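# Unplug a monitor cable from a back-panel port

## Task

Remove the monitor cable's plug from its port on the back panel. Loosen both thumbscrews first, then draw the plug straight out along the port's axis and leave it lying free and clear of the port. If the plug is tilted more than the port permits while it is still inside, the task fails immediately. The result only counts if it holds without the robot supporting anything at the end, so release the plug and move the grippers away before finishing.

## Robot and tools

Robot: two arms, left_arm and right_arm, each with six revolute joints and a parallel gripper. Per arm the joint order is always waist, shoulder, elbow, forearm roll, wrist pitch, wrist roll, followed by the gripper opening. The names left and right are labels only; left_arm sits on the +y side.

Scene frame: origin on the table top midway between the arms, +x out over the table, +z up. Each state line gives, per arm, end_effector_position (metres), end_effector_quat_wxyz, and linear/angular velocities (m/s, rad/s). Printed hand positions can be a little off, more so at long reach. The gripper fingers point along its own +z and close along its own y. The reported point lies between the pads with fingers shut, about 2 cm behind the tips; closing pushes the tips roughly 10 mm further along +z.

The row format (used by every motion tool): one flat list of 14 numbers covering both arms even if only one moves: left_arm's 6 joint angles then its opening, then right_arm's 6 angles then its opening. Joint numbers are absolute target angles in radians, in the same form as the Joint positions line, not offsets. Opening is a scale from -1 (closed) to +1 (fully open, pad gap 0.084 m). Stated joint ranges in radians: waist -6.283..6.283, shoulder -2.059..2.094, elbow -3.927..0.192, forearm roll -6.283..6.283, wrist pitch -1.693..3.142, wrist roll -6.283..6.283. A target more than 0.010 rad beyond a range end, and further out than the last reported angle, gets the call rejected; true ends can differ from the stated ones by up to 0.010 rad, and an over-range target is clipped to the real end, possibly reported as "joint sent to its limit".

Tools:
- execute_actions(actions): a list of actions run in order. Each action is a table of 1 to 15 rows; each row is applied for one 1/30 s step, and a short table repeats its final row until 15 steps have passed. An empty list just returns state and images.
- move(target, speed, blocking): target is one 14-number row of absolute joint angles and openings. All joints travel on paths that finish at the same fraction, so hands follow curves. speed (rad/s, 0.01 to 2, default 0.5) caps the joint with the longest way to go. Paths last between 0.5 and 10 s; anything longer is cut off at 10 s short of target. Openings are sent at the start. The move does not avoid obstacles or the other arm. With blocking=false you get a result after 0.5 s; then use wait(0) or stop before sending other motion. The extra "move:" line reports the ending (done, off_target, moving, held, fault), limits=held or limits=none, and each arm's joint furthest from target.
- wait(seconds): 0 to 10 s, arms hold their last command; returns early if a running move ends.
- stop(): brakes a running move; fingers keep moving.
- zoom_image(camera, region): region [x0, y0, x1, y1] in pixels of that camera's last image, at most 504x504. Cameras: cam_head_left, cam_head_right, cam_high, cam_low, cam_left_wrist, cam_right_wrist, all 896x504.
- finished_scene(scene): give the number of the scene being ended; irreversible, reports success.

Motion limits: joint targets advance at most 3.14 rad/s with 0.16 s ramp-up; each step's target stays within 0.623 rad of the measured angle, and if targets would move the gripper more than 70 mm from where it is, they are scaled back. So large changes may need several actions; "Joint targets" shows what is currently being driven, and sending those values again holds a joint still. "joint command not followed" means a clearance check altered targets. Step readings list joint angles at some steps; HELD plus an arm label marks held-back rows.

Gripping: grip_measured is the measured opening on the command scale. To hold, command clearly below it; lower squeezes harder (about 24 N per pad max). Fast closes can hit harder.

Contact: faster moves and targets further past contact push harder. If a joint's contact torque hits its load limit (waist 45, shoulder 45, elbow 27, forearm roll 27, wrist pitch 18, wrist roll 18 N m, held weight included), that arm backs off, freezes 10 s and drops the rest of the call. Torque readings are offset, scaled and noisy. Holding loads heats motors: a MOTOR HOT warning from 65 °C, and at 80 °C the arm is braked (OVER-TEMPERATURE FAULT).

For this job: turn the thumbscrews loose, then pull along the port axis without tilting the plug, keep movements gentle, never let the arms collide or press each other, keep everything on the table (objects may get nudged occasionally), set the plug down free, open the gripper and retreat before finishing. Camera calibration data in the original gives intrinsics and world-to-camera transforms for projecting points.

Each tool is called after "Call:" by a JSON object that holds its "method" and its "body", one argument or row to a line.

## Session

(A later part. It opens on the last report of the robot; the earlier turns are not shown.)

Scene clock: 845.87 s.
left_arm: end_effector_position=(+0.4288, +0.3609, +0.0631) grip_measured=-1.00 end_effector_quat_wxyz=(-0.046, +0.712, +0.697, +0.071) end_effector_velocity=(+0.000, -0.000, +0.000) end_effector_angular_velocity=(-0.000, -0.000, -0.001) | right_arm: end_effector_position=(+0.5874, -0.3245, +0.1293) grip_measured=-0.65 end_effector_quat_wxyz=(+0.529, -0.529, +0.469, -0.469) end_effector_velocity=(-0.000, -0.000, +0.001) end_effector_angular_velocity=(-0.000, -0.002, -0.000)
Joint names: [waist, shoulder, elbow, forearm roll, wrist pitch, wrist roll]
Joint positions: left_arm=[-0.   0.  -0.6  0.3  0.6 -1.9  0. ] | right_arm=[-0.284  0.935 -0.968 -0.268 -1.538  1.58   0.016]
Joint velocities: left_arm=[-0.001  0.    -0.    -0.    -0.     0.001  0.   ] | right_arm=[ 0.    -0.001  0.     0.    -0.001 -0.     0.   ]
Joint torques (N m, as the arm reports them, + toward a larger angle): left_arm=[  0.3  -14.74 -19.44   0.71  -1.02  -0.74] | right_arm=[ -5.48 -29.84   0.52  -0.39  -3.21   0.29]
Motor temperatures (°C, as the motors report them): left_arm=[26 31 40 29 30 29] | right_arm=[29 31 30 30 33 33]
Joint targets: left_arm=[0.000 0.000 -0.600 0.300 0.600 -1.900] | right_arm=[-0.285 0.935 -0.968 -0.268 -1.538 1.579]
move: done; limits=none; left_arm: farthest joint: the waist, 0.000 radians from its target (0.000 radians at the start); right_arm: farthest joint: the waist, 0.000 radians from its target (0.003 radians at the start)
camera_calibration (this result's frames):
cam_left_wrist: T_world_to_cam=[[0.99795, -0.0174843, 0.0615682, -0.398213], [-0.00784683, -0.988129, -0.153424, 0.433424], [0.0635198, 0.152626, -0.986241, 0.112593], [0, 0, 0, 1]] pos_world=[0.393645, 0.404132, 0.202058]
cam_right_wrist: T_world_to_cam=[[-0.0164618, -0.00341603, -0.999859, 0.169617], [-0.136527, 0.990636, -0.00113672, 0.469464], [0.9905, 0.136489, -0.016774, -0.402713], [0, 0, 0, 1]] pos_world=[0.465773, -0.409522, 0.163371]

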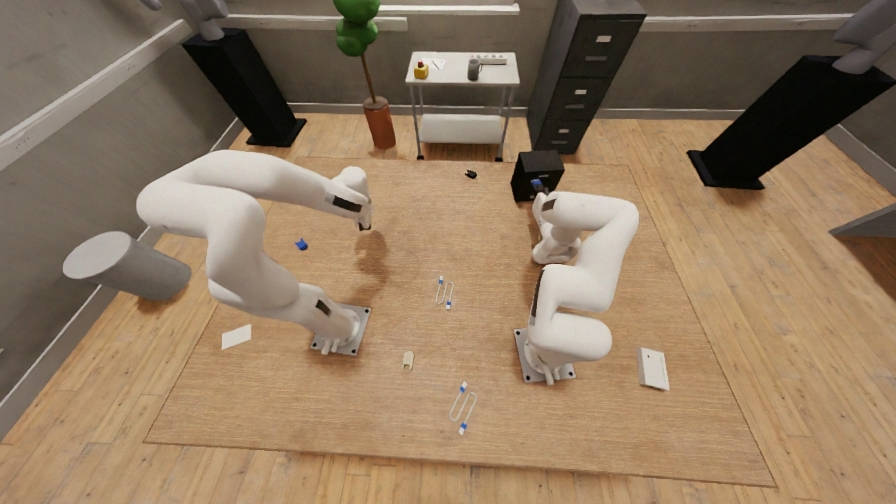

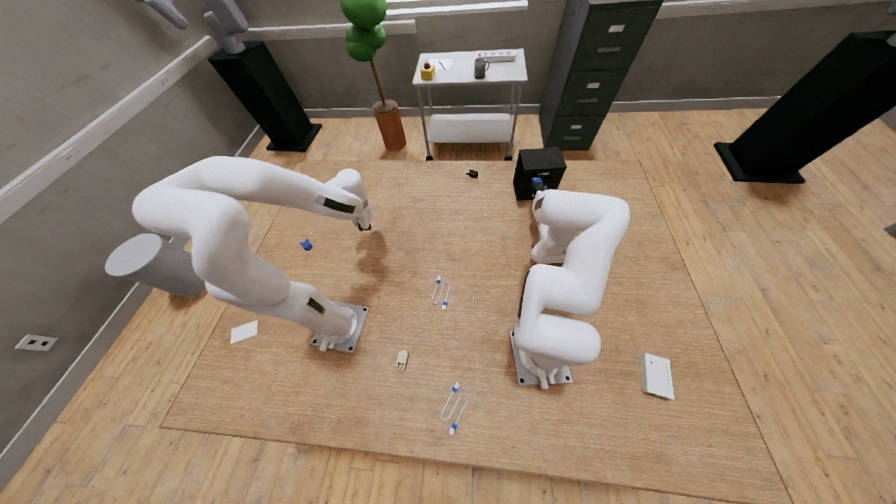

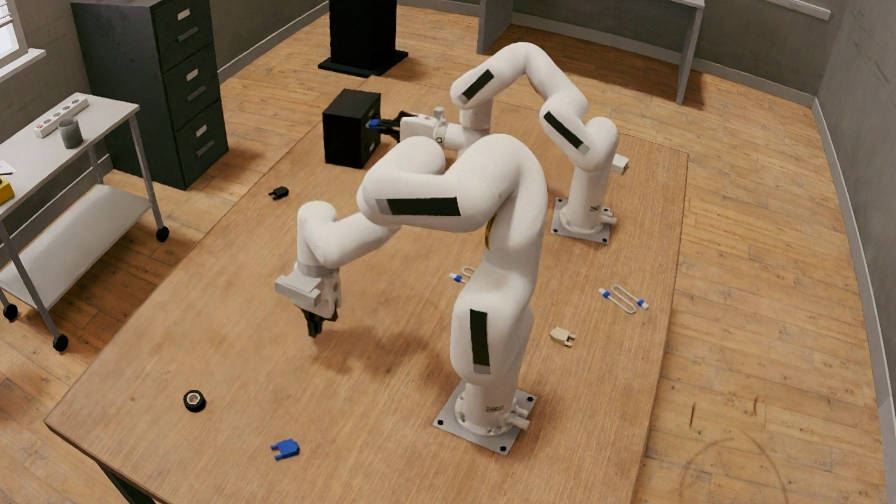

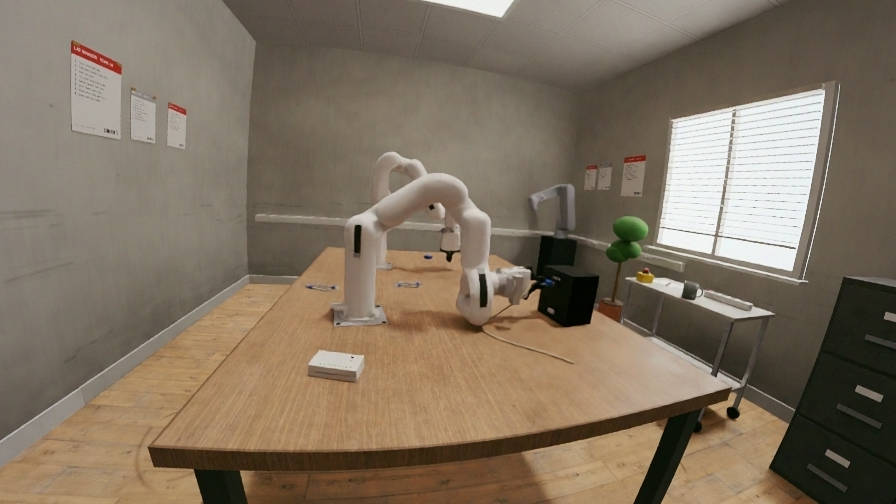

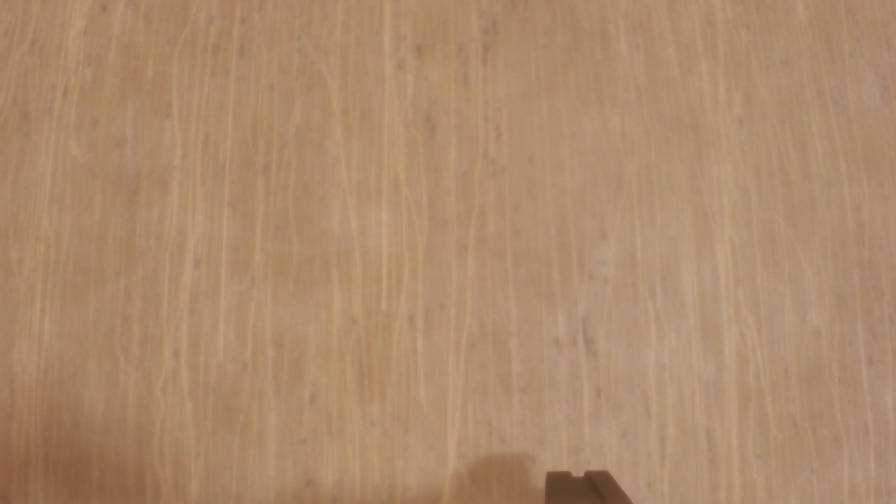

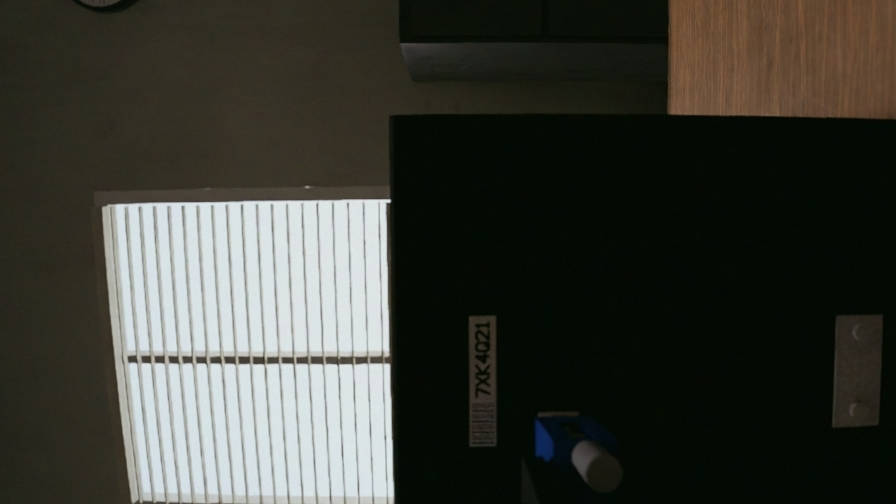

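Call:
{"method": "execute_actions", "body": {
  "actions": [
    [[0,0,-0.6,0.3,0.6,-1.9,-1,-0.2846,0.9347,-0.9682,-0.2681,-1.5375,1.5795,-0.2]],
    [[0,0,-0.6,0.3,0.6,-1.9,-1,-0.2903,0.927,-0.9356,-0.2738,-1.5624,1.573,-0.2]],
    [[0,0,-0.6,0.3,0.6,-1.9,-1,-0.258,0.924,-0.922,-0.242,-1.573,1.572,-0.2]],
    [[0,0,-0.6,0.3,0.6,-1.9,-1,-0.227,0.9213,-0.9085,-0.211,-1.5838,1.57,-0.2]],
    [[0,0,-0.6,0.3,0.6,-1.9,-1,-0.227,0.9213,-0.9085,-0.211,-1.5838,1.57,-0.7]],
    [[0,0,-0.6,0.3,0.6,-1.9,-1,-0.2302,0.8998,-0.8949,-0.211,-1.5758,2.17,-0.7]],
    [[0,0,-0.6,0.3,0.6,-1.9,-1,-0.2302,0.8998,-0.8949,-0.211,-1.5758,2.17,-1]],
    [[0,0,-0.6,0.3,0.6,-1.9,-1,-0.227,0.9213,-0.9085,-0.211,-1.5838,1.57,-1]],
    [[0,0,-0.6,0.3,0.6,-1.9,-1,-0.2302,0.9428,-0.9221,-0.211,-1.5918,0.97,-1]],
    [[0,0,-0.6,0.3,0.6,-1.9,-1,-0.2302,0.9428,-0.9221,-0.211,-1.5918,0.97,-0.7]],
    [[0,0,-0.6,0.3,0.6,-1.9,-1,-0.227,0.9213,-0.9085,-0.211,-1.5838,1.57,-0.7]],
    [[0,0,-0.6,0.3,0.6,-1.9,-1,-0.2302,0.8998,-0.8949,-0.211,-1.5758,2.17,-0.7]],
    [[0,0,-0.6,0.3,0.6,-1.9,-1,-0.2302,0.8998,-0.8949,-0.211,-1.5758,2.17,-1]],
    [[0,0,-0.6,0.3,0.6,-1.9,-1,-0.227,0.9213,-0.9085,-0.211,-1.5838,1.57,-1]],
    [[0,0,-0.6,0.3,0.6,-1.9,-1,-0.2302,0.9428,-0.9221,-0.211,-1.5918,0.97,-1]],
    [[0,0,-0.6,0.3,0.6,-1.9,-1,-0.2302,0.9428,-0.9221,-0.211,-1.5918,0.97,-0.7]],
    [[0,0,-0.6,0.3,0.6,-1.9,-1,-0.227,0.9213,-0.9085,-0.211,-1.5838,1.57,-0.7]],
    [[0,0,-0.6,0.3,0.6,-1.9,-1,-0.2302,0.8998,-0.8949,-0.211,-1.5758,2.17,-0.7]],
    [[0,0,-0.6,0.3,0.6,-1.9,-1,-0.2302,0.8998,-0.8949,-0.211,-1.5758,2.17,-1]],
    [[0,0,-0.6,0.3,0.6,-1.9,-1,-0.227,0.9213,-0.9085,-0.211,-1.5838,1.57,-1]],
    [[0,0,-0.6,0.3,0.6,-1.9,-1,-0.2302,0.9428,-0.9221,-0.211,-1.5918,0.97,-1]],
    [[0,0,-0.6,0.3,0.6,-1.9,-1,-0.2302,0.9428,-0.9221,-0.211,-1.5918,0.97,-0.7]],
    [[0,0,-0.6,0.3,0.6,-1.9,-1,-0.227,0.9213,-0.9085,-0.211,-1.5838,1.57,-0.7]],
    [[0,0,-0.6,0.3,0.6,-1.9,-1,-0.2302,0.8998,-0.8949,-0.211,-1.5758,2.17,-0.7]],
    [[0,0,-0.6,0.3,0.6,-1.9,-1,-0.2302,0.8998,-0.8949,-0.211,-1.5758,2.17,-1]],
    [[0,0,-0.6,0.3,0.6,-1.9,-1,-0.227,0.9213,-0.9085,-0.211,-1.5838,1.57,-1]],
    [[0,0,-0.6,0.3,0.6,-1.9,-1,-0.2302,0.9428,-0.9221,-0.211,-1.5918,0.97,-1]],
    [[0,0,-0.6,0.3,0.6,-1.9,-1,-0.2302,0.9428,-0.9221,-0.211,-1.5918,0.97,-0.7]],
    [[0,0,-0.6,0.3,0.6,-1.9,-1,-0.227,0.9213,-0.9085,-0.211,-1.5838,1.57,-0.7]],
    [[0,0,-0.6,0.3,0.6,-1.9,-1,-0.2302,0.8998,-0.8949,-0.211,-1.5758,2.17,-0.7]],
    [[0,0,-0.6,0.3,0.6,-1.9,-1,-0.2302,0.8998,-0.8949,-0.211,-1.5758,2.17,-1]],
    [[0,0,-0.6,0.3,0.6,-1.9,-1,-0.227,0.9213,-0.9085,-0.211,-1.5838,1.57,-1]],
    [[0,0,-0.6,0.3,0.6,-1.9,-1,-0.2302,0.9428,-0.9221,-0.211,-1.5918,0.97,-1]],
    [[0,0,-0.6,0.3,0.6,-1.9,-1,-0.2302,0.9428,-0.9221,-0.211,-1.5918,0.97,-0.7]],
    [[0,0,-0.6,0.3,0.6,-1.9,-1,-0.227,0.9213,-0.9085,-0.211,-1.5838,1.57,-0.7]],
    [[0,0,-0.6,0.3,0.6,-1.9,-1,-0.2302,0.8998,-0.8949,-0.211,-1.5758,2.17,-0.7]],
    [[0,0,-0.6,0.3,0.6,-1.9,-1,-0.2302,0.8998,-0.8949,-0.211,-1.5758,2.17,-1]],
    [[0,0,-0.6,0.3,0.6,-1.9,-1,-0.227,0.9213,-0.9085,-0.211,-1.5838,1.57,-1]],
    [[0,0,-0.6,0.3,0.6,-1.9,-1,-0.2302,0.9428,-0.9221,-0.211,-1.5918,0.97,-1]],
    [[0,0,-0.6,0.3,0.6,-1.9,-1,-0.2302,0.9428,-0.9221,-0.211,-1.5918,0.97,-0.7]],
    [[0,0,-0.6,0.3,0.6,-1.9,-1,-0.227,0.9213,-0.9085,-0.211,-1.5838,1.57,-0.7]],
    [[0,0,-0.6,0.3,0.6,-1.9,-1,-0.2302,0.8998,-0.8949,-0.211,-1.5758,2.17,-0.7]],
    [[0,0,-0.6,0.3,0.6,-1.9,-1,-0.2302,0.8998,-0.8949,-0.211,-1.5758,2.17,-1]],
    [[0,0,-0.6,0.3,0.6,-1.9,-1,-0.227,0.9213,-0.9085,-0.211,-1.5838,1.57,-1]],
    [[0,0,-0.6,0.3,0.6,-1.9,-1,-0.2302,0.9428,-0.9221,-0.211,-1.5918,0.97,-1]],
    [[0,0,-0.6,0.3,0.6,-1.9,-1,-0.2302,0.9428,-0.9221,-0.211,-1.5918,0.97,-0.7]],
    [[0,0,-0.6,0.3,0.6,-1.9,-1,-0.227,0.9213,-0.9085,-0.211,-1.5838,1.57,-0.7]],
    [[0,0,-0.6,0.3,0.6,-1.9,-1,-0.2302,0.8998,-0.8949,-0.211,-1.5758,2.17,-0.7]],
    [[0,0,-0.6,0.3,0.6,-1.9,-1,-0.2302,0.8998,-0.8949,-0.211,-1.5758,2.17,-1]],
    [[0,0,-0.6,0.3,0.6,-1.9,-1,-0.227,0.9213,-0.9085,-0.211,-1.5838,1.57,-1]],
    [[0,0,-0.6,0.3,0.6,-1.9,-1,-0.2302,0.9428,-0.9221,-0.211,-1.5918,0.97,-1]],
    [[0,0,-0.6,0.3,0.6,-1.9,-1,-0.2302,0.9428,-0.9221,-0.211,-1.5918,0.97,-0.7]],
    [[0,0,-0.6,0.3,0.6,-1.9,-1,-0.227,0.9213,-0.9085,-0.211,-1.5838,1.57,-0.7]],
    [[0,0,-0.6,0.3,0.6,-1.9,-1,-0.2302,0.8998,-0.8949,-0.211,-1.5758,2.17,-0.7]],
    [[0,0,-0.6,0.3,0.6,-1.9,-1,-0.2302,0.8998,-0.8949,-0.211,-1.5758,2.17,-1]],
    [[0,0,-0.6,0.3,0.6,-1.9,-1,-0.227,0.9213,-0.9085,-0.211,-1.5838,1.57,-1]],
    [[0,0,-0.6,0.3,0.6,-1.9,-1,-0.2302,0.9428,-0.9221,-0.211,-1.5918,0.97,-1]],
    [[0,0,-0.6,0.3,0.6,-1.9,-1,-0.2302,0.9428,-0.9221,-0.211,-1.5918,0.97,-0.7]],
    [[0,0,-0.6,0.3,0.6,-1.9,-1,-0.227,0.9213,-0.9085,-0.211,-1.5838,1.57,-0.7]],
    [[0,0,-0.6,0.3,0.6,-1.9,-1,-0.2302,0.8998,-0.8949,-0.211,-1.5758,2.17,-0.7]],
    [[0,0,-0.6,0.3,0.6,-1.9,-1,-0.2302,0.8998,-0.8949,-0.211,-1.5758,2.17,-1]],
    [[0,0,-0.6,0.3,0.6,-1.9,-1,-0.227,0.9213,-0.9085,-0.211,-1.5838,1.57,-1]],
    [[0,0,-0.6,0.3,0.6,-1.9,-1,-0.2302,0.9428,-0.9221,-0.211,-1.5918,0.97,-1]],
    [[0,0,-0.6,0.3,0.6,-1.9,-1,-0.2302,0.9428,-0.9221,-0.211,-1.5918,0.97,-0.7]],
    [[0,0,-0.6,0.3,0.6,-1.9,-1,-0.227,0.9213,-0.9085,-0.211,-1.5838,1.57,-0.7]],
    [[0,0,-0.6,0.3,0.6,-1.9,-1,-0.2302,0.8998,-0.8949,-0.211,-1.5758,2.17,-0.7]],
    [[0,0,-0.6,0.3,0.6,-1.9,-1,-0.2302,0.8998,-0.8949,-0.211,-1.5758,2.17,-1]],
    [[0,0,-0.6,0.3,0.6,-1.9,-1,-0.227,0.9213,-0.9085,-0.211,-1.5838,1.57,-1]],
    [[0,0,-0.6,0.3,0.6,-1.9,-1,-0.2302,0.9428,-0.9221,-0.211,-1.5918,0.97,-1]],
    [[0,0,-0.6,0.3,0.6,-1.9,-1,-0.2302,0.9428,-0.9221,-0.211,-1.5918,0.97,-0.7]],
    [[0,0,-0.6,0.3,0.6,-1.9,-1,-0.227,0.9213,-0.9085,-0.211,-1.5838,1.57,-0.7]],
    [[0,0,-0.6,0.3,0.6,-1.9,-1,-0.2302,0.8998,-0.8949,-0.211,-1.5758,2.17,-0.7]],
    [[0,0,-0.6,0.3,0.6,-1.9,-1,-0.2302,0.8998,-0.8949,-0.211,-1.5758,2.17,-1]],
    [[0,0,-0.6,0.3,0.6,-1.9,-1,-0.227,0.9213,-0.9085,-0.211,-1.5838,1.57,-1]],
    [[0,0,-0.6,0.3,0.6,-1.9,-1,-0.227,0.9213,-0.9085,-0.211,-1.5838,1.57,-0.7]],
    [[0,0,-0.6,0.3,0.6,-1.9,-1,-0.24,0.908,-0.846,-0.224,-1.633,1.57,-0.7]]
  ]
}}

Call:
{"method": "move", "body": {
  "target": [0,0,-0.6,0.3,0.6,-1.9,-1,-0.24,0.55,-0.6,-0.224,-1.52,1.57,-0.7],
  "speed": 0.4
}}

Scene clock: 970.80 s.
left_arm: end_effector_position=(+0.4288, +0.3609, +0.0631) grip_measured=-1.00 end_effector_quat_wxyz=(-0.046, +0.712, +0.697, +0.071) end_effector_velocity=(+0.000, +0.000, -0.000) end_effector_angular_velocity=(-0.000, +0.000, +0.001) | right_arm: end_effector_position=(+0.5534, -0.3072, +0.1297) grip_measured=-0.72 end_effector_quat_wxyz=(+0.533, -0.526, +0.472, -0.466) end_effector_velocity=(-0.002, -0.000, +0.000) end_effector_angular_velocity=(+0.003, -0.000, +0.000)
Joint names: [waist, shoulder, elbow, forearm roll, wrist pitch, wrist roll]
Joint positions: left_arm=[-0.   0.  -0.6  0.3  0.6 -1.9  0. ] | right_arm=[-0.24   0.908 -0.847 -0.224 -1.633  1.57   0.012]
Joint velocities: left_arm=[ 0.001  0.002 -0.001 -0.    -0.     0.     0.   ] | right_arm=[-0.001 -0.001  0.005 -0.001 -0.005  0.001 -0.   ]
Joint torques (N m, as the arm reports them, + toward a larger angle): left_arm=[  0.62 -15.57 -19.7    0.2   -0.88  -0.49] | right_arm=[ -2.3  -31.62  -5.46   0.06  -1.     0.14]
Motor temperatures (°C, as the motors report them): left_arm=[26 31 40 29 30 29] | right_arm=[29 31 30 30 34 33]
Joint targets: left_arm=[0.000 0.000 -0.600 0.300 0.600 -1.900] | right_arm=[-0.240 0.908 -0.846 -0.224 -1.633 1.570]
Step readings (joint positions; steps 1 to 15: 1st action; 16 to 30: 2nd action; 31 to 45: 3rd action; 46 to 60: 4th action; 61 to 75: 5th action; 76 to 90: 6th action; 91 to 105: 7th action; 106 to 120: 8th action; 121 to 135: 9th action; 136 to 150: 10th action; 151 to 165: 11th action; 166 to 180: 12th action; 181 to 195: 13th action):
0: left_arm=[0.000 0.000 -0.600 0.300 0.600 -1.900] | right_arm=[-0.285 0.935 -0.968 -0.268 -1.538 1.579]
1: left_arm=[-0.000 0.000 -0.600 0.300 0.600 -1.900] | right_arm=[-0.285 0.935 -0.968 -0.268 -1.538 1.580]
2: left_arm=[-0.000 -0.000 -0.600 0.300 0.600 -1.900] | right_arm=[-0.285 0.935 -0.964 -0.268 -1.541 1.580]
4: left_arm=[-0.000 -0.000 -0.600 0.300 0.600 -1.900] | right_arm=[-0.286 0.937 -0.961 -0.268 -1.541 1.580]
8: left_arm=[-0.000 0.000 -0.600 0.300 0.600 -1.900] | right_arm=[-0.286 0.936 -0.964 -0.268 -1.540 1.580]
15: left_arm=[0.000 0.000 -0.600 0.300 0.600 -1.900] | right_arm=[-0.285 0.935 -0.967 -0.268 -1.538 1.580]
16: left_arm=[0.000 0.000 -0.600 0.300 0.600 -1.900] | right_arm=[-0.285 0.935 -0.967 -0.268 -1.538 1.579]
17: left_arm=[0.000 -0.000 -0.600 0.300 0.600 -1.900] | right_arm=[-0.286 0.934 -0.963 -0.269 -1.542 1.578]
19: left_arm=[-0.000 0.000 -0.600 0.300 0.600 -1.900] | right_arm=[-0.288 0.929 -0.948 -0.272 -1.553 1.575]
23: left_arm=[0.000 0.000 -0.600 0.300 0.600 -1.900] | right_arm=[-0.290 0.927 -0.939 -0.273 -1.560 1.574]
30: left_arm=[0.000 0.000 -0.600 0.300 0.600 -1.900] | right_arm=[-0.290 0.927 -0.936 -0.274 -1.562 1.573]
31: left_arm=[0.000 0.000 -0.600 0.300 0.600 -1.900] | right_arm=[-0.290 0.927 -0.936 -0.273 -1.562 1.573]
32: left_arm=[-0.000 0.000 -0.600 0.300 0.600 -1.900] | right_arm=[-0.286 0.926 -0.934 -0.268 -1.564 1.573]
34: left_arm=[0.000 0.000 -0.600 0.300 0.600 -1.900] | right_arm=[-0.270 0.925 -0.927 -0.253 -1.569 1.572]
38: left_arm=[-0.000 0.000 -0.600 0.300 0.600 -1.900] | right_arm=[-0.260 0.924 -0.923 -0.244 -1.572 1.572]
45: left_arm=[-0.000 0.000 -0.600 0.300 0.600 -1.900] | right_arm=[-0.258 0.924 -0.922 -0.242 -1.573 1.572]
46: left_arm=[0.000 -0.000 -0.600 0.300 0.600 -1.900] | right_arm=[-0.258 0.924 -0.922 -0.242 -1.573 1.572]
47: left_arm=[0.000 0.000 -0.600 0.300 0.600 -1.900] | right_arm=[-0.254 0.923 -0.920 -0.236 -1.575 1.572]
49: left_arm=[-0.000 0.000 -0.600 0.300 0.600 -1.900] | right_arm=[-0.239 0.922 -0.913 -0.222 -1.580 1.571]
53: left_arm=[-0.000 0.000 -0.600 0.300 0.600 -1.900] | right_arm=[-0.229 0.922 -0.909 -0.213 -1.583 1.570]
60: left_arm=[-0.000 -0.000 -0.600 0.300 0.600 -1.900] | right_arm=[-0.227 0.921 -0.909 -0.211 -1.584 1.570]
61: left_arm=[-0.000 -0.000 -0.600 0.300 0.600 -1.900] | right_arm=[-0.227 0.921 -0.909 -0.211 -1.584 1.570]
62: left_arm=[-0.000 0.000 -0.600 0.300 0.600 -1.900] | right_arm=[-0.227 0.921 -0.909 -0.211 -1.584 1.570]
64: left_arm=[0.000 0.000 -0.600 0.300 0.600 -1.900] | right_arm=[-0.227 0.921 -0.909 -0.211 -1.584 1.570]
68: left_arm=[0.000 -0.000 -0.600 0.300 0.600 -1.900] | right_arm=[-0.227 0.921 -0.909 -0.211 -1.584 1.570]
75: left_arm=[0.000 0.000 -0.600 0.300 0.600 -1.900] | right_arm=[-0.227 0.921 -0.909 -0.211 -1.584 1.570]
76: left_arm=[-0.000 0.000 -0.600 0.300 0.600 -1.900] | right_arm=[-0.227 0.921 -0.908 -0.211 -1.584 1.571]
77: left_arm=[-0.000 -0.000 -0.600 0.300 0.600 -1.900] | right_arm=[-0.227 0.921 -0.908 -0.211 -1.584 1.577]
79: left_arm=[0.000 0.000 -0.600 0.300 0.600 -1.900] | right_arm=[-0.227 0.919 -0.907 -0.211 -1.583 1.628]
83: left_arm=[0.000 0.000 -0.600 0.300 0.600 -1.900] | right_arm=[-0.229 0.909 -0.901 -0.211 -1.579 1.902]
90: left_arm=[-0.000 -0.000 -0.600 0.300 0.600 -1.900] | right_arm=[-0.230 0.900 -0.895 -0.211 -1.576 2.150]
91: left_arm=[-0.000 0.000 -0.600 0.300 0.600 -1.900] | right_arm=[-0.230 0.900 -0.895 -0.211 -1.576 2.156]
92: left_arm=[-0.000 -0.000 -0.600 0.300 0.600 -1.900] | right_arm=[-0.230 0.900 -0.895 -0.211 -1.576 2.160]
94: left_arm=[0.000 0.000 -0.600 0.300 0.600 -1.900] | right_arm=[-0.230 0.900 -0.895 -0.211 -1.576 2.165]
98: left_arm=[0.000 -0.000 -0.600 0.300 0.600 -1.900] | right_arm=[-0.230 0.900 -0.895 -0.211 -1.576 2.169]
105: left_arm=[-0.000 0.000 -0.600 0.300 0.600 -1.900] | right_arm=[-0.230 0.900 -0.895 -0.211 -1.576 2.170]
106: left_arm=[-0.000 -0.000 -0.600 0.300 0.600 -1.900] | right_arm=[-0.230 0.900 -0.895 -0.211 -1.576 2.169]
107: left_arm=[0.000 0.000 -0.600 0.300 0.600 -1.900] | right_arm=[-0.230 0.900 -0.895 -0.211 -1.576 2.163]
109: left_arm=[-0.000 -0.000 -0.600 0.300 0.600 -1.900] | right_arm=[-0.230 0.902 -0.896 -0.211 -1.577 2.112]
113: left_arm=[-0.000 0.000 -0.600 0.300 0.600 -1.900] | right_arm=[-0.228 0.912 -0.902 -0.211 -1.580 1.838]
120: left_arm=[0.000 0.000 -0.600 0.300 0.600 -1.900] | right_arm=[-0.227 0.921 -0.908 -0.211 -1.583 1.590]
121: left_arm=[0.000 0.000 -0.600 0.300 0.600 -1.900] | right_arm=[-0.227 0.921 -0.908 -0.211 -1.583 1.583]
122: left_arm=[-0.000 -0.000 -0.600 0.300 0.600 -1.900] | right_arm=[-0.227 0.921 -0.908 -0.211 -1.583 1.572]
124: left_arm=[-0.000 0.000 -0.600 0.300 0.600 -1.900] | right_arm=[-0.227 0.923 -0.909 -0.211 -1.584 1.517]
128: left_arm=[-0.000 -0.000 -0.600 0.300 0.600 -1.900] | right_arm=[-0.229 0.933 -0.916 -0.211 -1.588 1.240]
135: left_arm=[-0.000 -0.000 -0.600 0.300 0.600 -1.900] | right_arm=[-0.230 0.942 -0.922 -0.211 -1.591 0.990]
136: left_arm=[-0.000 0.000 -0.600 0.300 0.600 -1.900] | right_arm=[-0.230 0.942 -0.922 -0.211 -1.591 0.984]
137: left_arm=[-0.000 0.000 -0.600 0.300 0.600 -1.900] | right_arm=[-0.230 0.942 -0.922 -0.211 -1.592 0.980]
139: left_arm=[-0.000 0.000 -0.600 0.300 0.600 -1.900] | right_arm=[-0.230 0.942 -0.922 -0.211 -1.592 0.975]
143: left_arm=[0.000 0.000 -0.600 0.300 0.600 -1.900] | right_arm=[-0.230 0.943 -0.922 -0.211 -1.592 0.971]
150: left_arm=[0.000 0.000 -0.600 0.300 0.600 -1.900] | right_arm=[-0.230 0.943 -0.922 -0.211 -1.592 0.970]
151: left_arm=[0.000 -0.000 -0.600 0.300 0.600 -1.900] | right_arm=[-0.230 0.943 -0.922 -0.211 -1.592 0.971]
152: left_arm=[-0.000 0.000 -0.600 0.300 0.600 -1.900] | right_arm=[-0.230 0.943 -0.922 -0.211 -1.592 0.977]
154: left_arm=[-0.000 0.000 -0.600 0.300 0.600 -1.900] | right_arm=[-0.230 0.941 -0.921 -0.211 -1.591 1.028]
158: left_arm=[0.000 0.000 -0.600 0.300 0.600 -1.900] | right_arm=[-0.228 0.931 -0.915 -0.211 -1.587 1.302]
165: left_arm=[0.000 0.000 -0.600 0.300 0.600 -1.900] | right_arm=[-0.227 0.922 -0.909 -0.211 -1.584 1.550]
166: left_arm=[-0.000 -0.000 -0.600 0.300 0.600 -1.900] | right_arm=[-0.227 0.922 -0.909 -0.211 -1.584 1.557]
167: left_arm=[-0.000 -0.000 -0.600 0.300 0.600 -1.900] | right_arm=[-0.227 0.921 -0.909 -0.211 -1.584 1.568]
169: left_arm=[0.000 -0.000 -0.600 0.300 0.600 -1.900] | right_arm=[-0.227 0.920 -0.907 -0.211 -1.583 1.623]
173: left_arm=[-0.000 0.000 -0.600 0.300 0.600 -1.900] | right_arm=[-0.229 0.910 -0.901 -0.211 -1.579 1.900]
180: left_arm=[-0.000 0.000 -0.600 0.300 0.600 -1.900] | right_arm=[-0.230 0.900 -0.895 -0.211 -1.576 2.150]
181: left_arm=[-0.000 -0.000 -0.600 0.300 0.600 -1.900] | right_arm=[-0.230 0.900 -0.895 -0.211 -1.576 2.156]
182: left_arm=[-0.000 0.000 -0.600 0.300 0.600 -1.900] | right_arm=[-0.230 0.900 -0.895 -0.211 -1.576 2.160]
184: left_arm=[-0.000 0.000 -0.600 0.300 0.600 -1.900] | right_arm=[-0.230 0.900 -0.895 -0.211 -1.576 2.165]
Lines left out of this list: 317.
camera_calibration (this result's frames):
cam_left_wrist: T_world_to_cam=[[0.99795, -0.0174841, 0.0615679, -0.398213], [-0.00784663, -0.988129, -0.153424, 0.433424], [0.0635195, 0.152626, -0.986241, 0.112593], [0, 0, 0, 1]] pos_world=[0.393645, 0.404132, 0.202058]
cam_right_wrist: T_world_to_cam=[[-0.0157514, 0.00989103, -0.999827, 0.173288], [-0.136123, 0.99062, 0.0119444, 0.445786], [0.990567, 0.136288, -0.0142572, -0.37181], [0, 0, 0, 1]] pos_world=[0.431714, -0.392646, 0.162633]

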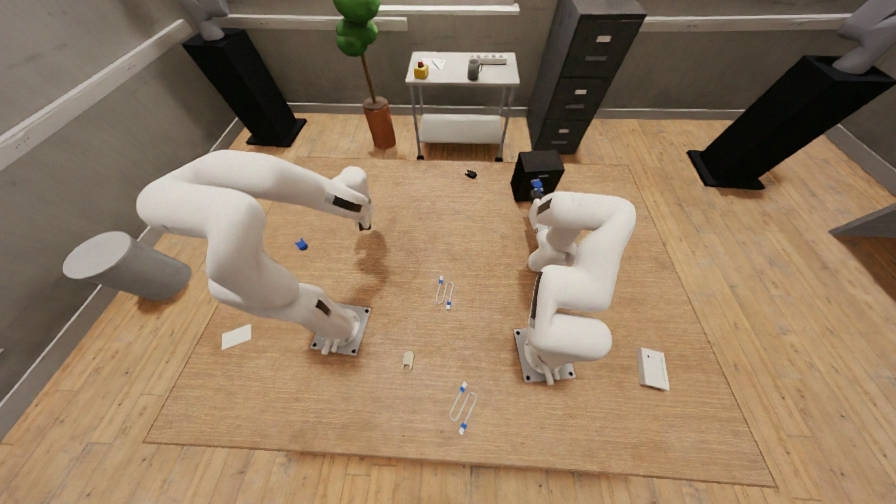

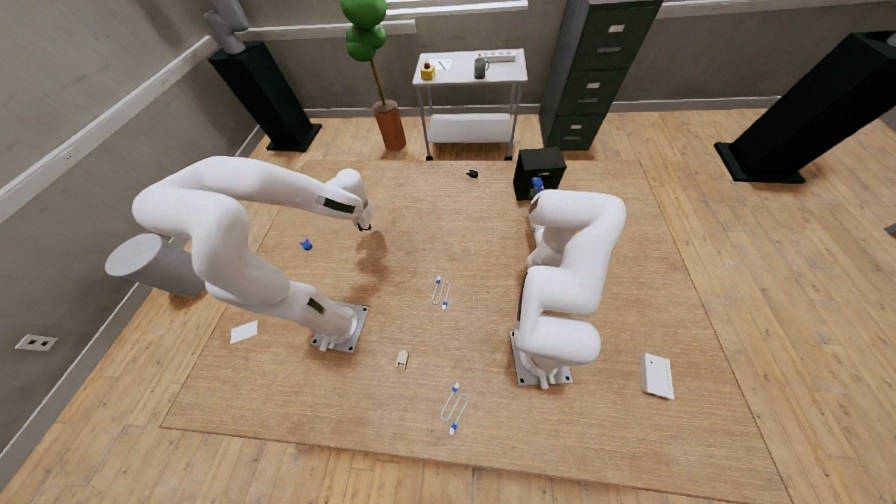

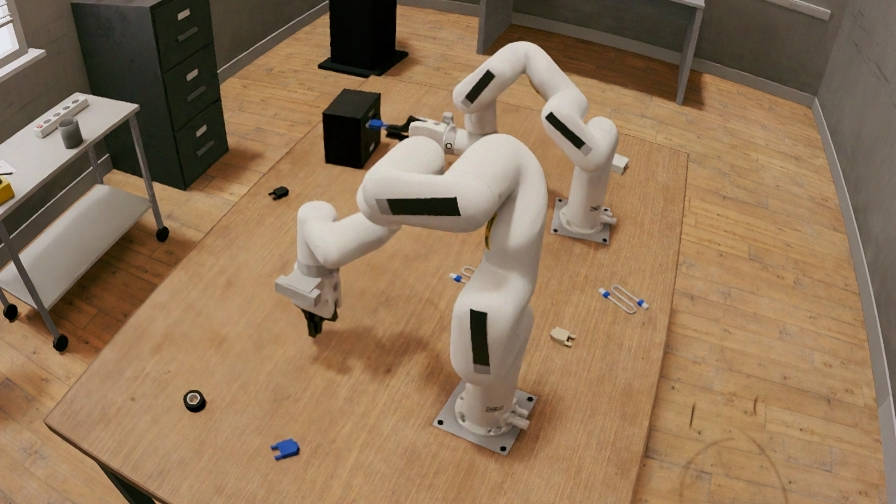

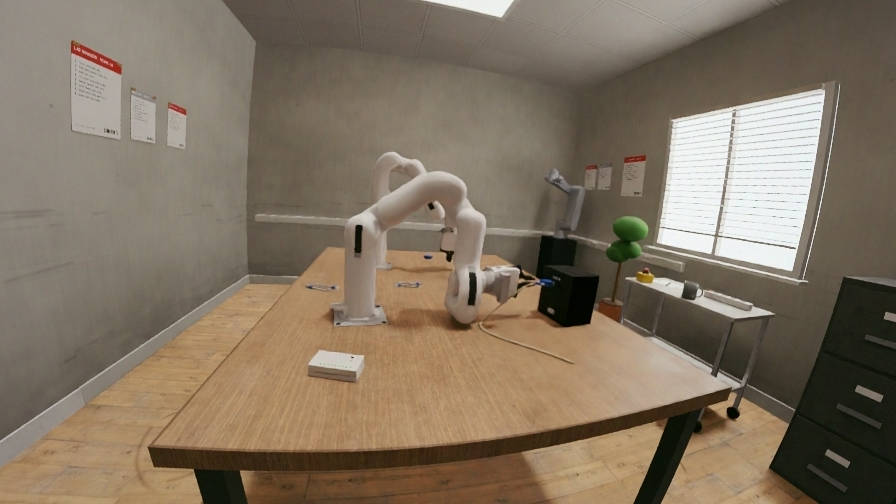

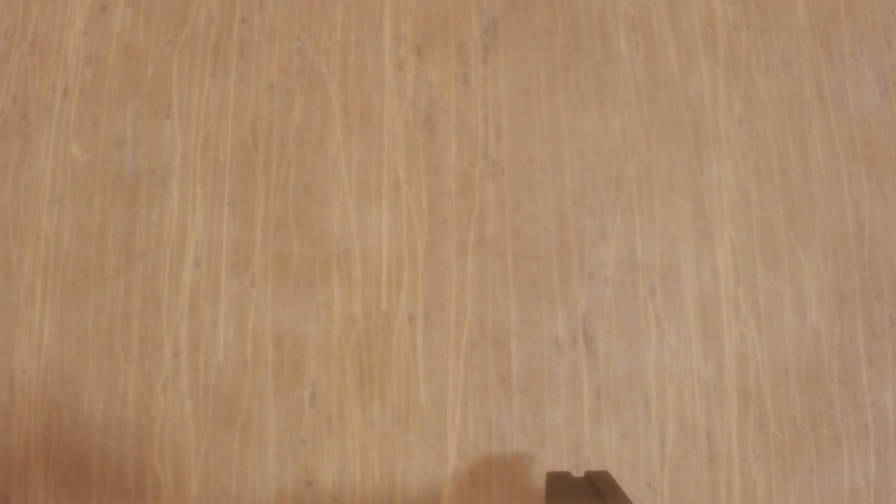

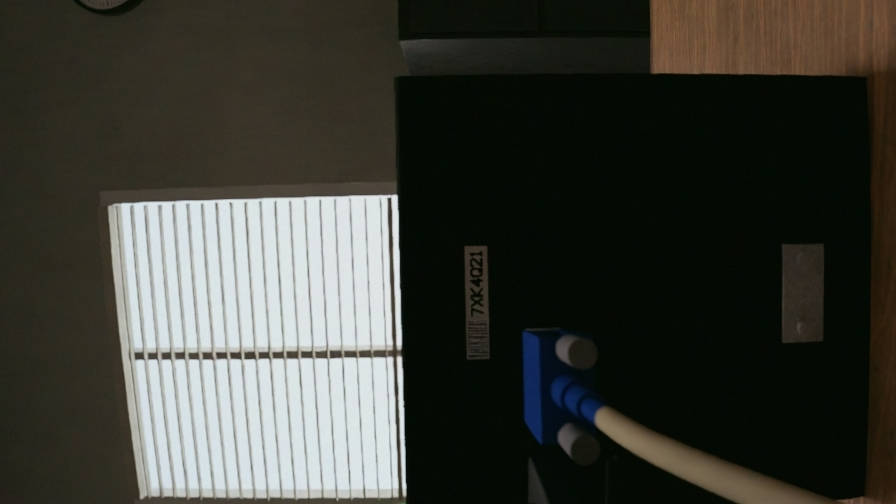

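Scene clock: 972.23 s.
left_arm: end_effector_position=(+0.4288, +0.3609, +0.0631) grip_measured=-1.00 end_effector_quat_wxyz=(-0.046, +0.712, +0.697, +0.071) end_effector_velocity=(-0.000, +0.000, -0.000) end_effector_angular_velocity=(-0.000, +0.001, +0.000) | right_arm: end_effector_position=(+0.5289, -0.3028, +0.2186) grip_measured=-0.72 end_effector_quat_wxyz=(+0.526, -0.533, +0.466, -0.472) end_effector_velocity=(-0.000, +0.000, +0.002) end_effector_angular_velocity=(+0.000, -0.002, -0.000)
Joint names: [waist, shoulder, elbow, forearm roll, wrist pitch, wrist roll]
Joint positions: left_arm=[-0.  -0.  -0.6  0.3  0.6 -1.9  0. ] | right_arm=[-0.24   0.551 -0.6   -0.224 -1.52   1.57   0.012]
Joint velocities: left_arm=[ 0.     0.001 -0.    -0.    -0.     0.     0.   ] | right_arm=[ 0.    -0.005  0.002  0.     0.001  0.001 -0.   ]
Joint torques (N m, as the arm reports them, + toward a larger angle): left_arm=[  0.91 -16.34 -19.4    0.44  -1.14  -0.58] | right_arm=[ -1.84 -27.77  -7.47  -0.16  -1.1    0.3 ]
Motor temperatures (°C, as the motors report them): left_arm=[26 31 40 29 30 29] | right_arm=[29 31 30 30 34 33]
Joint targets: left_arm=[0.000 0.000 -0.600 0.300 0.600 -1.900] | right_arm=[-0.240 0.550 -0.600 -0.224 -1.520 1.570]
move: done; limits=none; left_arm: farthest joint: the waist, 0.000 radians from its target (0.000 radians at the start); right_arm: farthest joint: the shoulder, 0.001 radians from its target (0.358 radians at the start)
camera_calibration (this result's frames):
cam_left_wrist: T_world_to_cam=[[0.99795, -0.0174842, 0.0615683, -0.398213], [-0.00784676, -0.988129, -0.153424, 0.433424], [0.0635199, 0.152626, -0.986241, 0.112593], [0, 0, 0, 1]] pos_world=[0.393645, 0.404132, 0.202058]
cam_right_wrist: T_world_to_cam=[[-0.0170957, -0.0150874, -0.99974, 0.254853], [-0.136204, 0.9906, -0.0126203, 0.442425], [0.990533, 0.135953, -0.01899, -0.345952], [0, 0, 0, 1]] pos_world=[0.407294, -0.387388, 0.253801]

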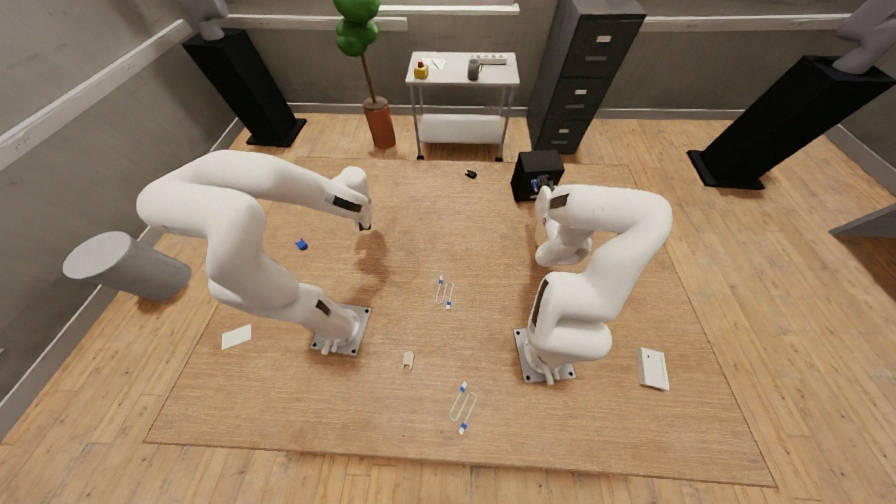

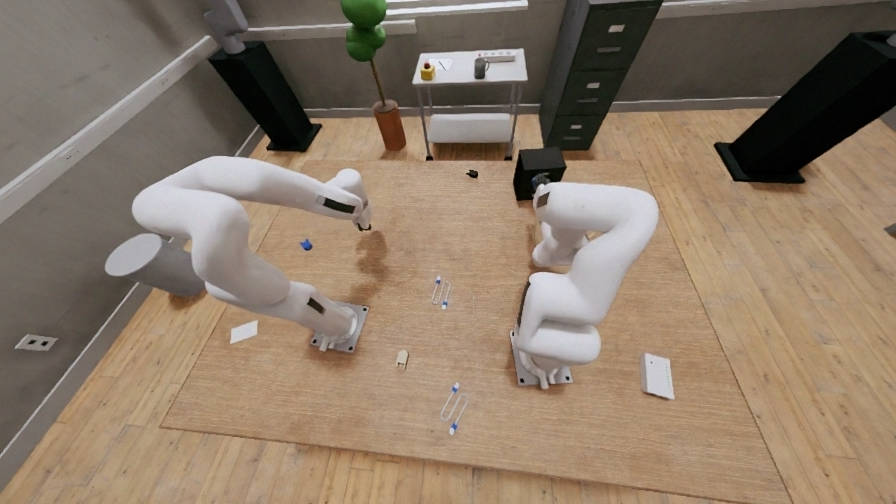

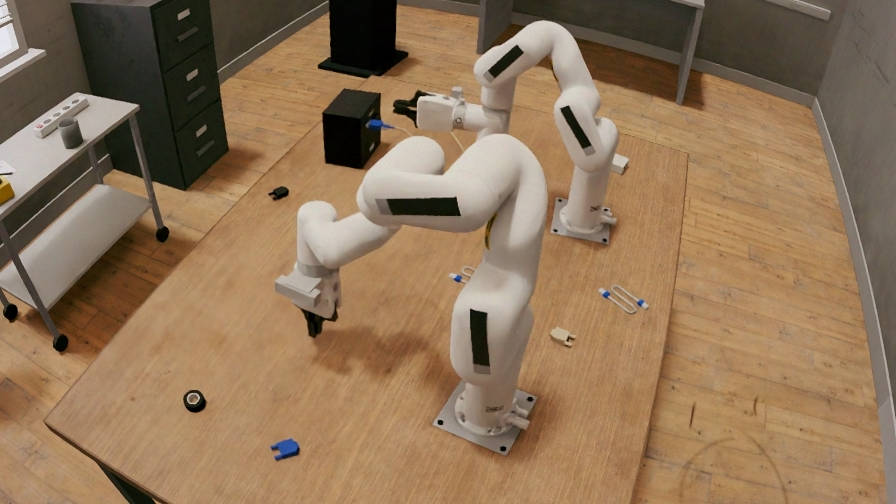

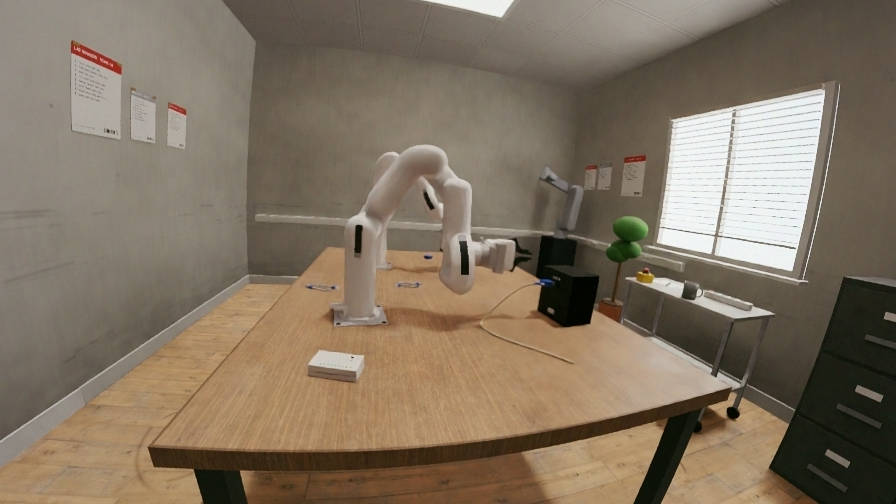

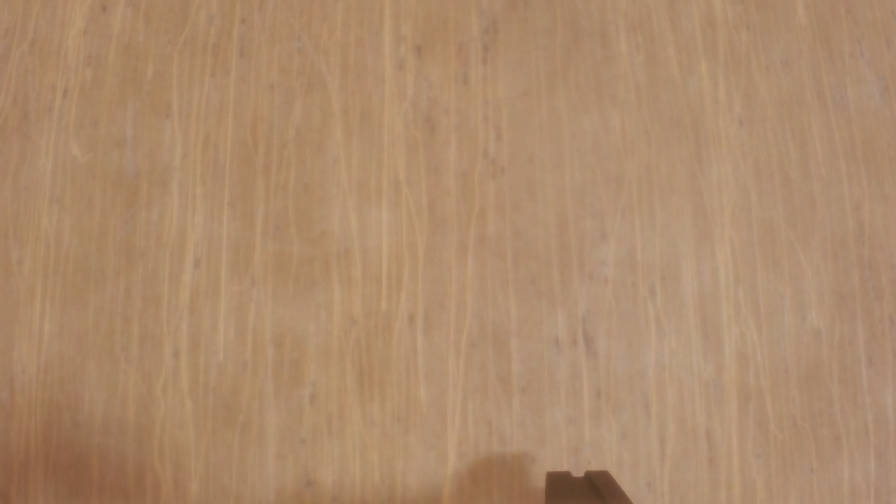

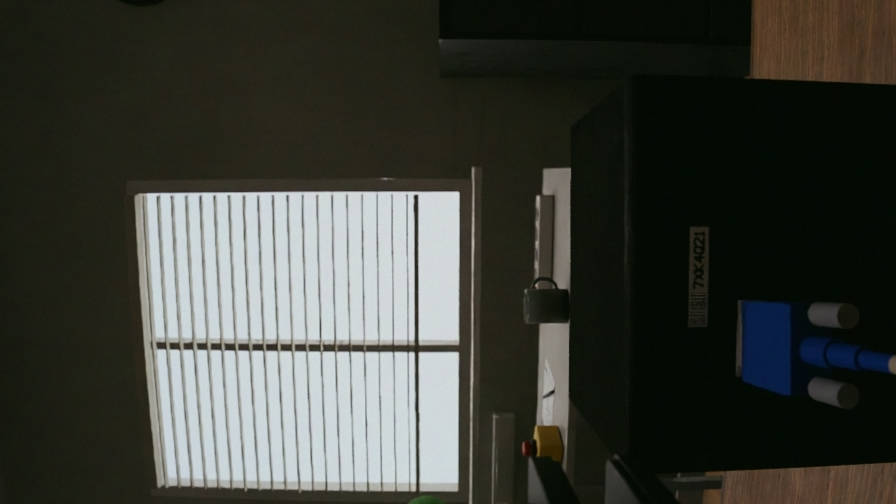

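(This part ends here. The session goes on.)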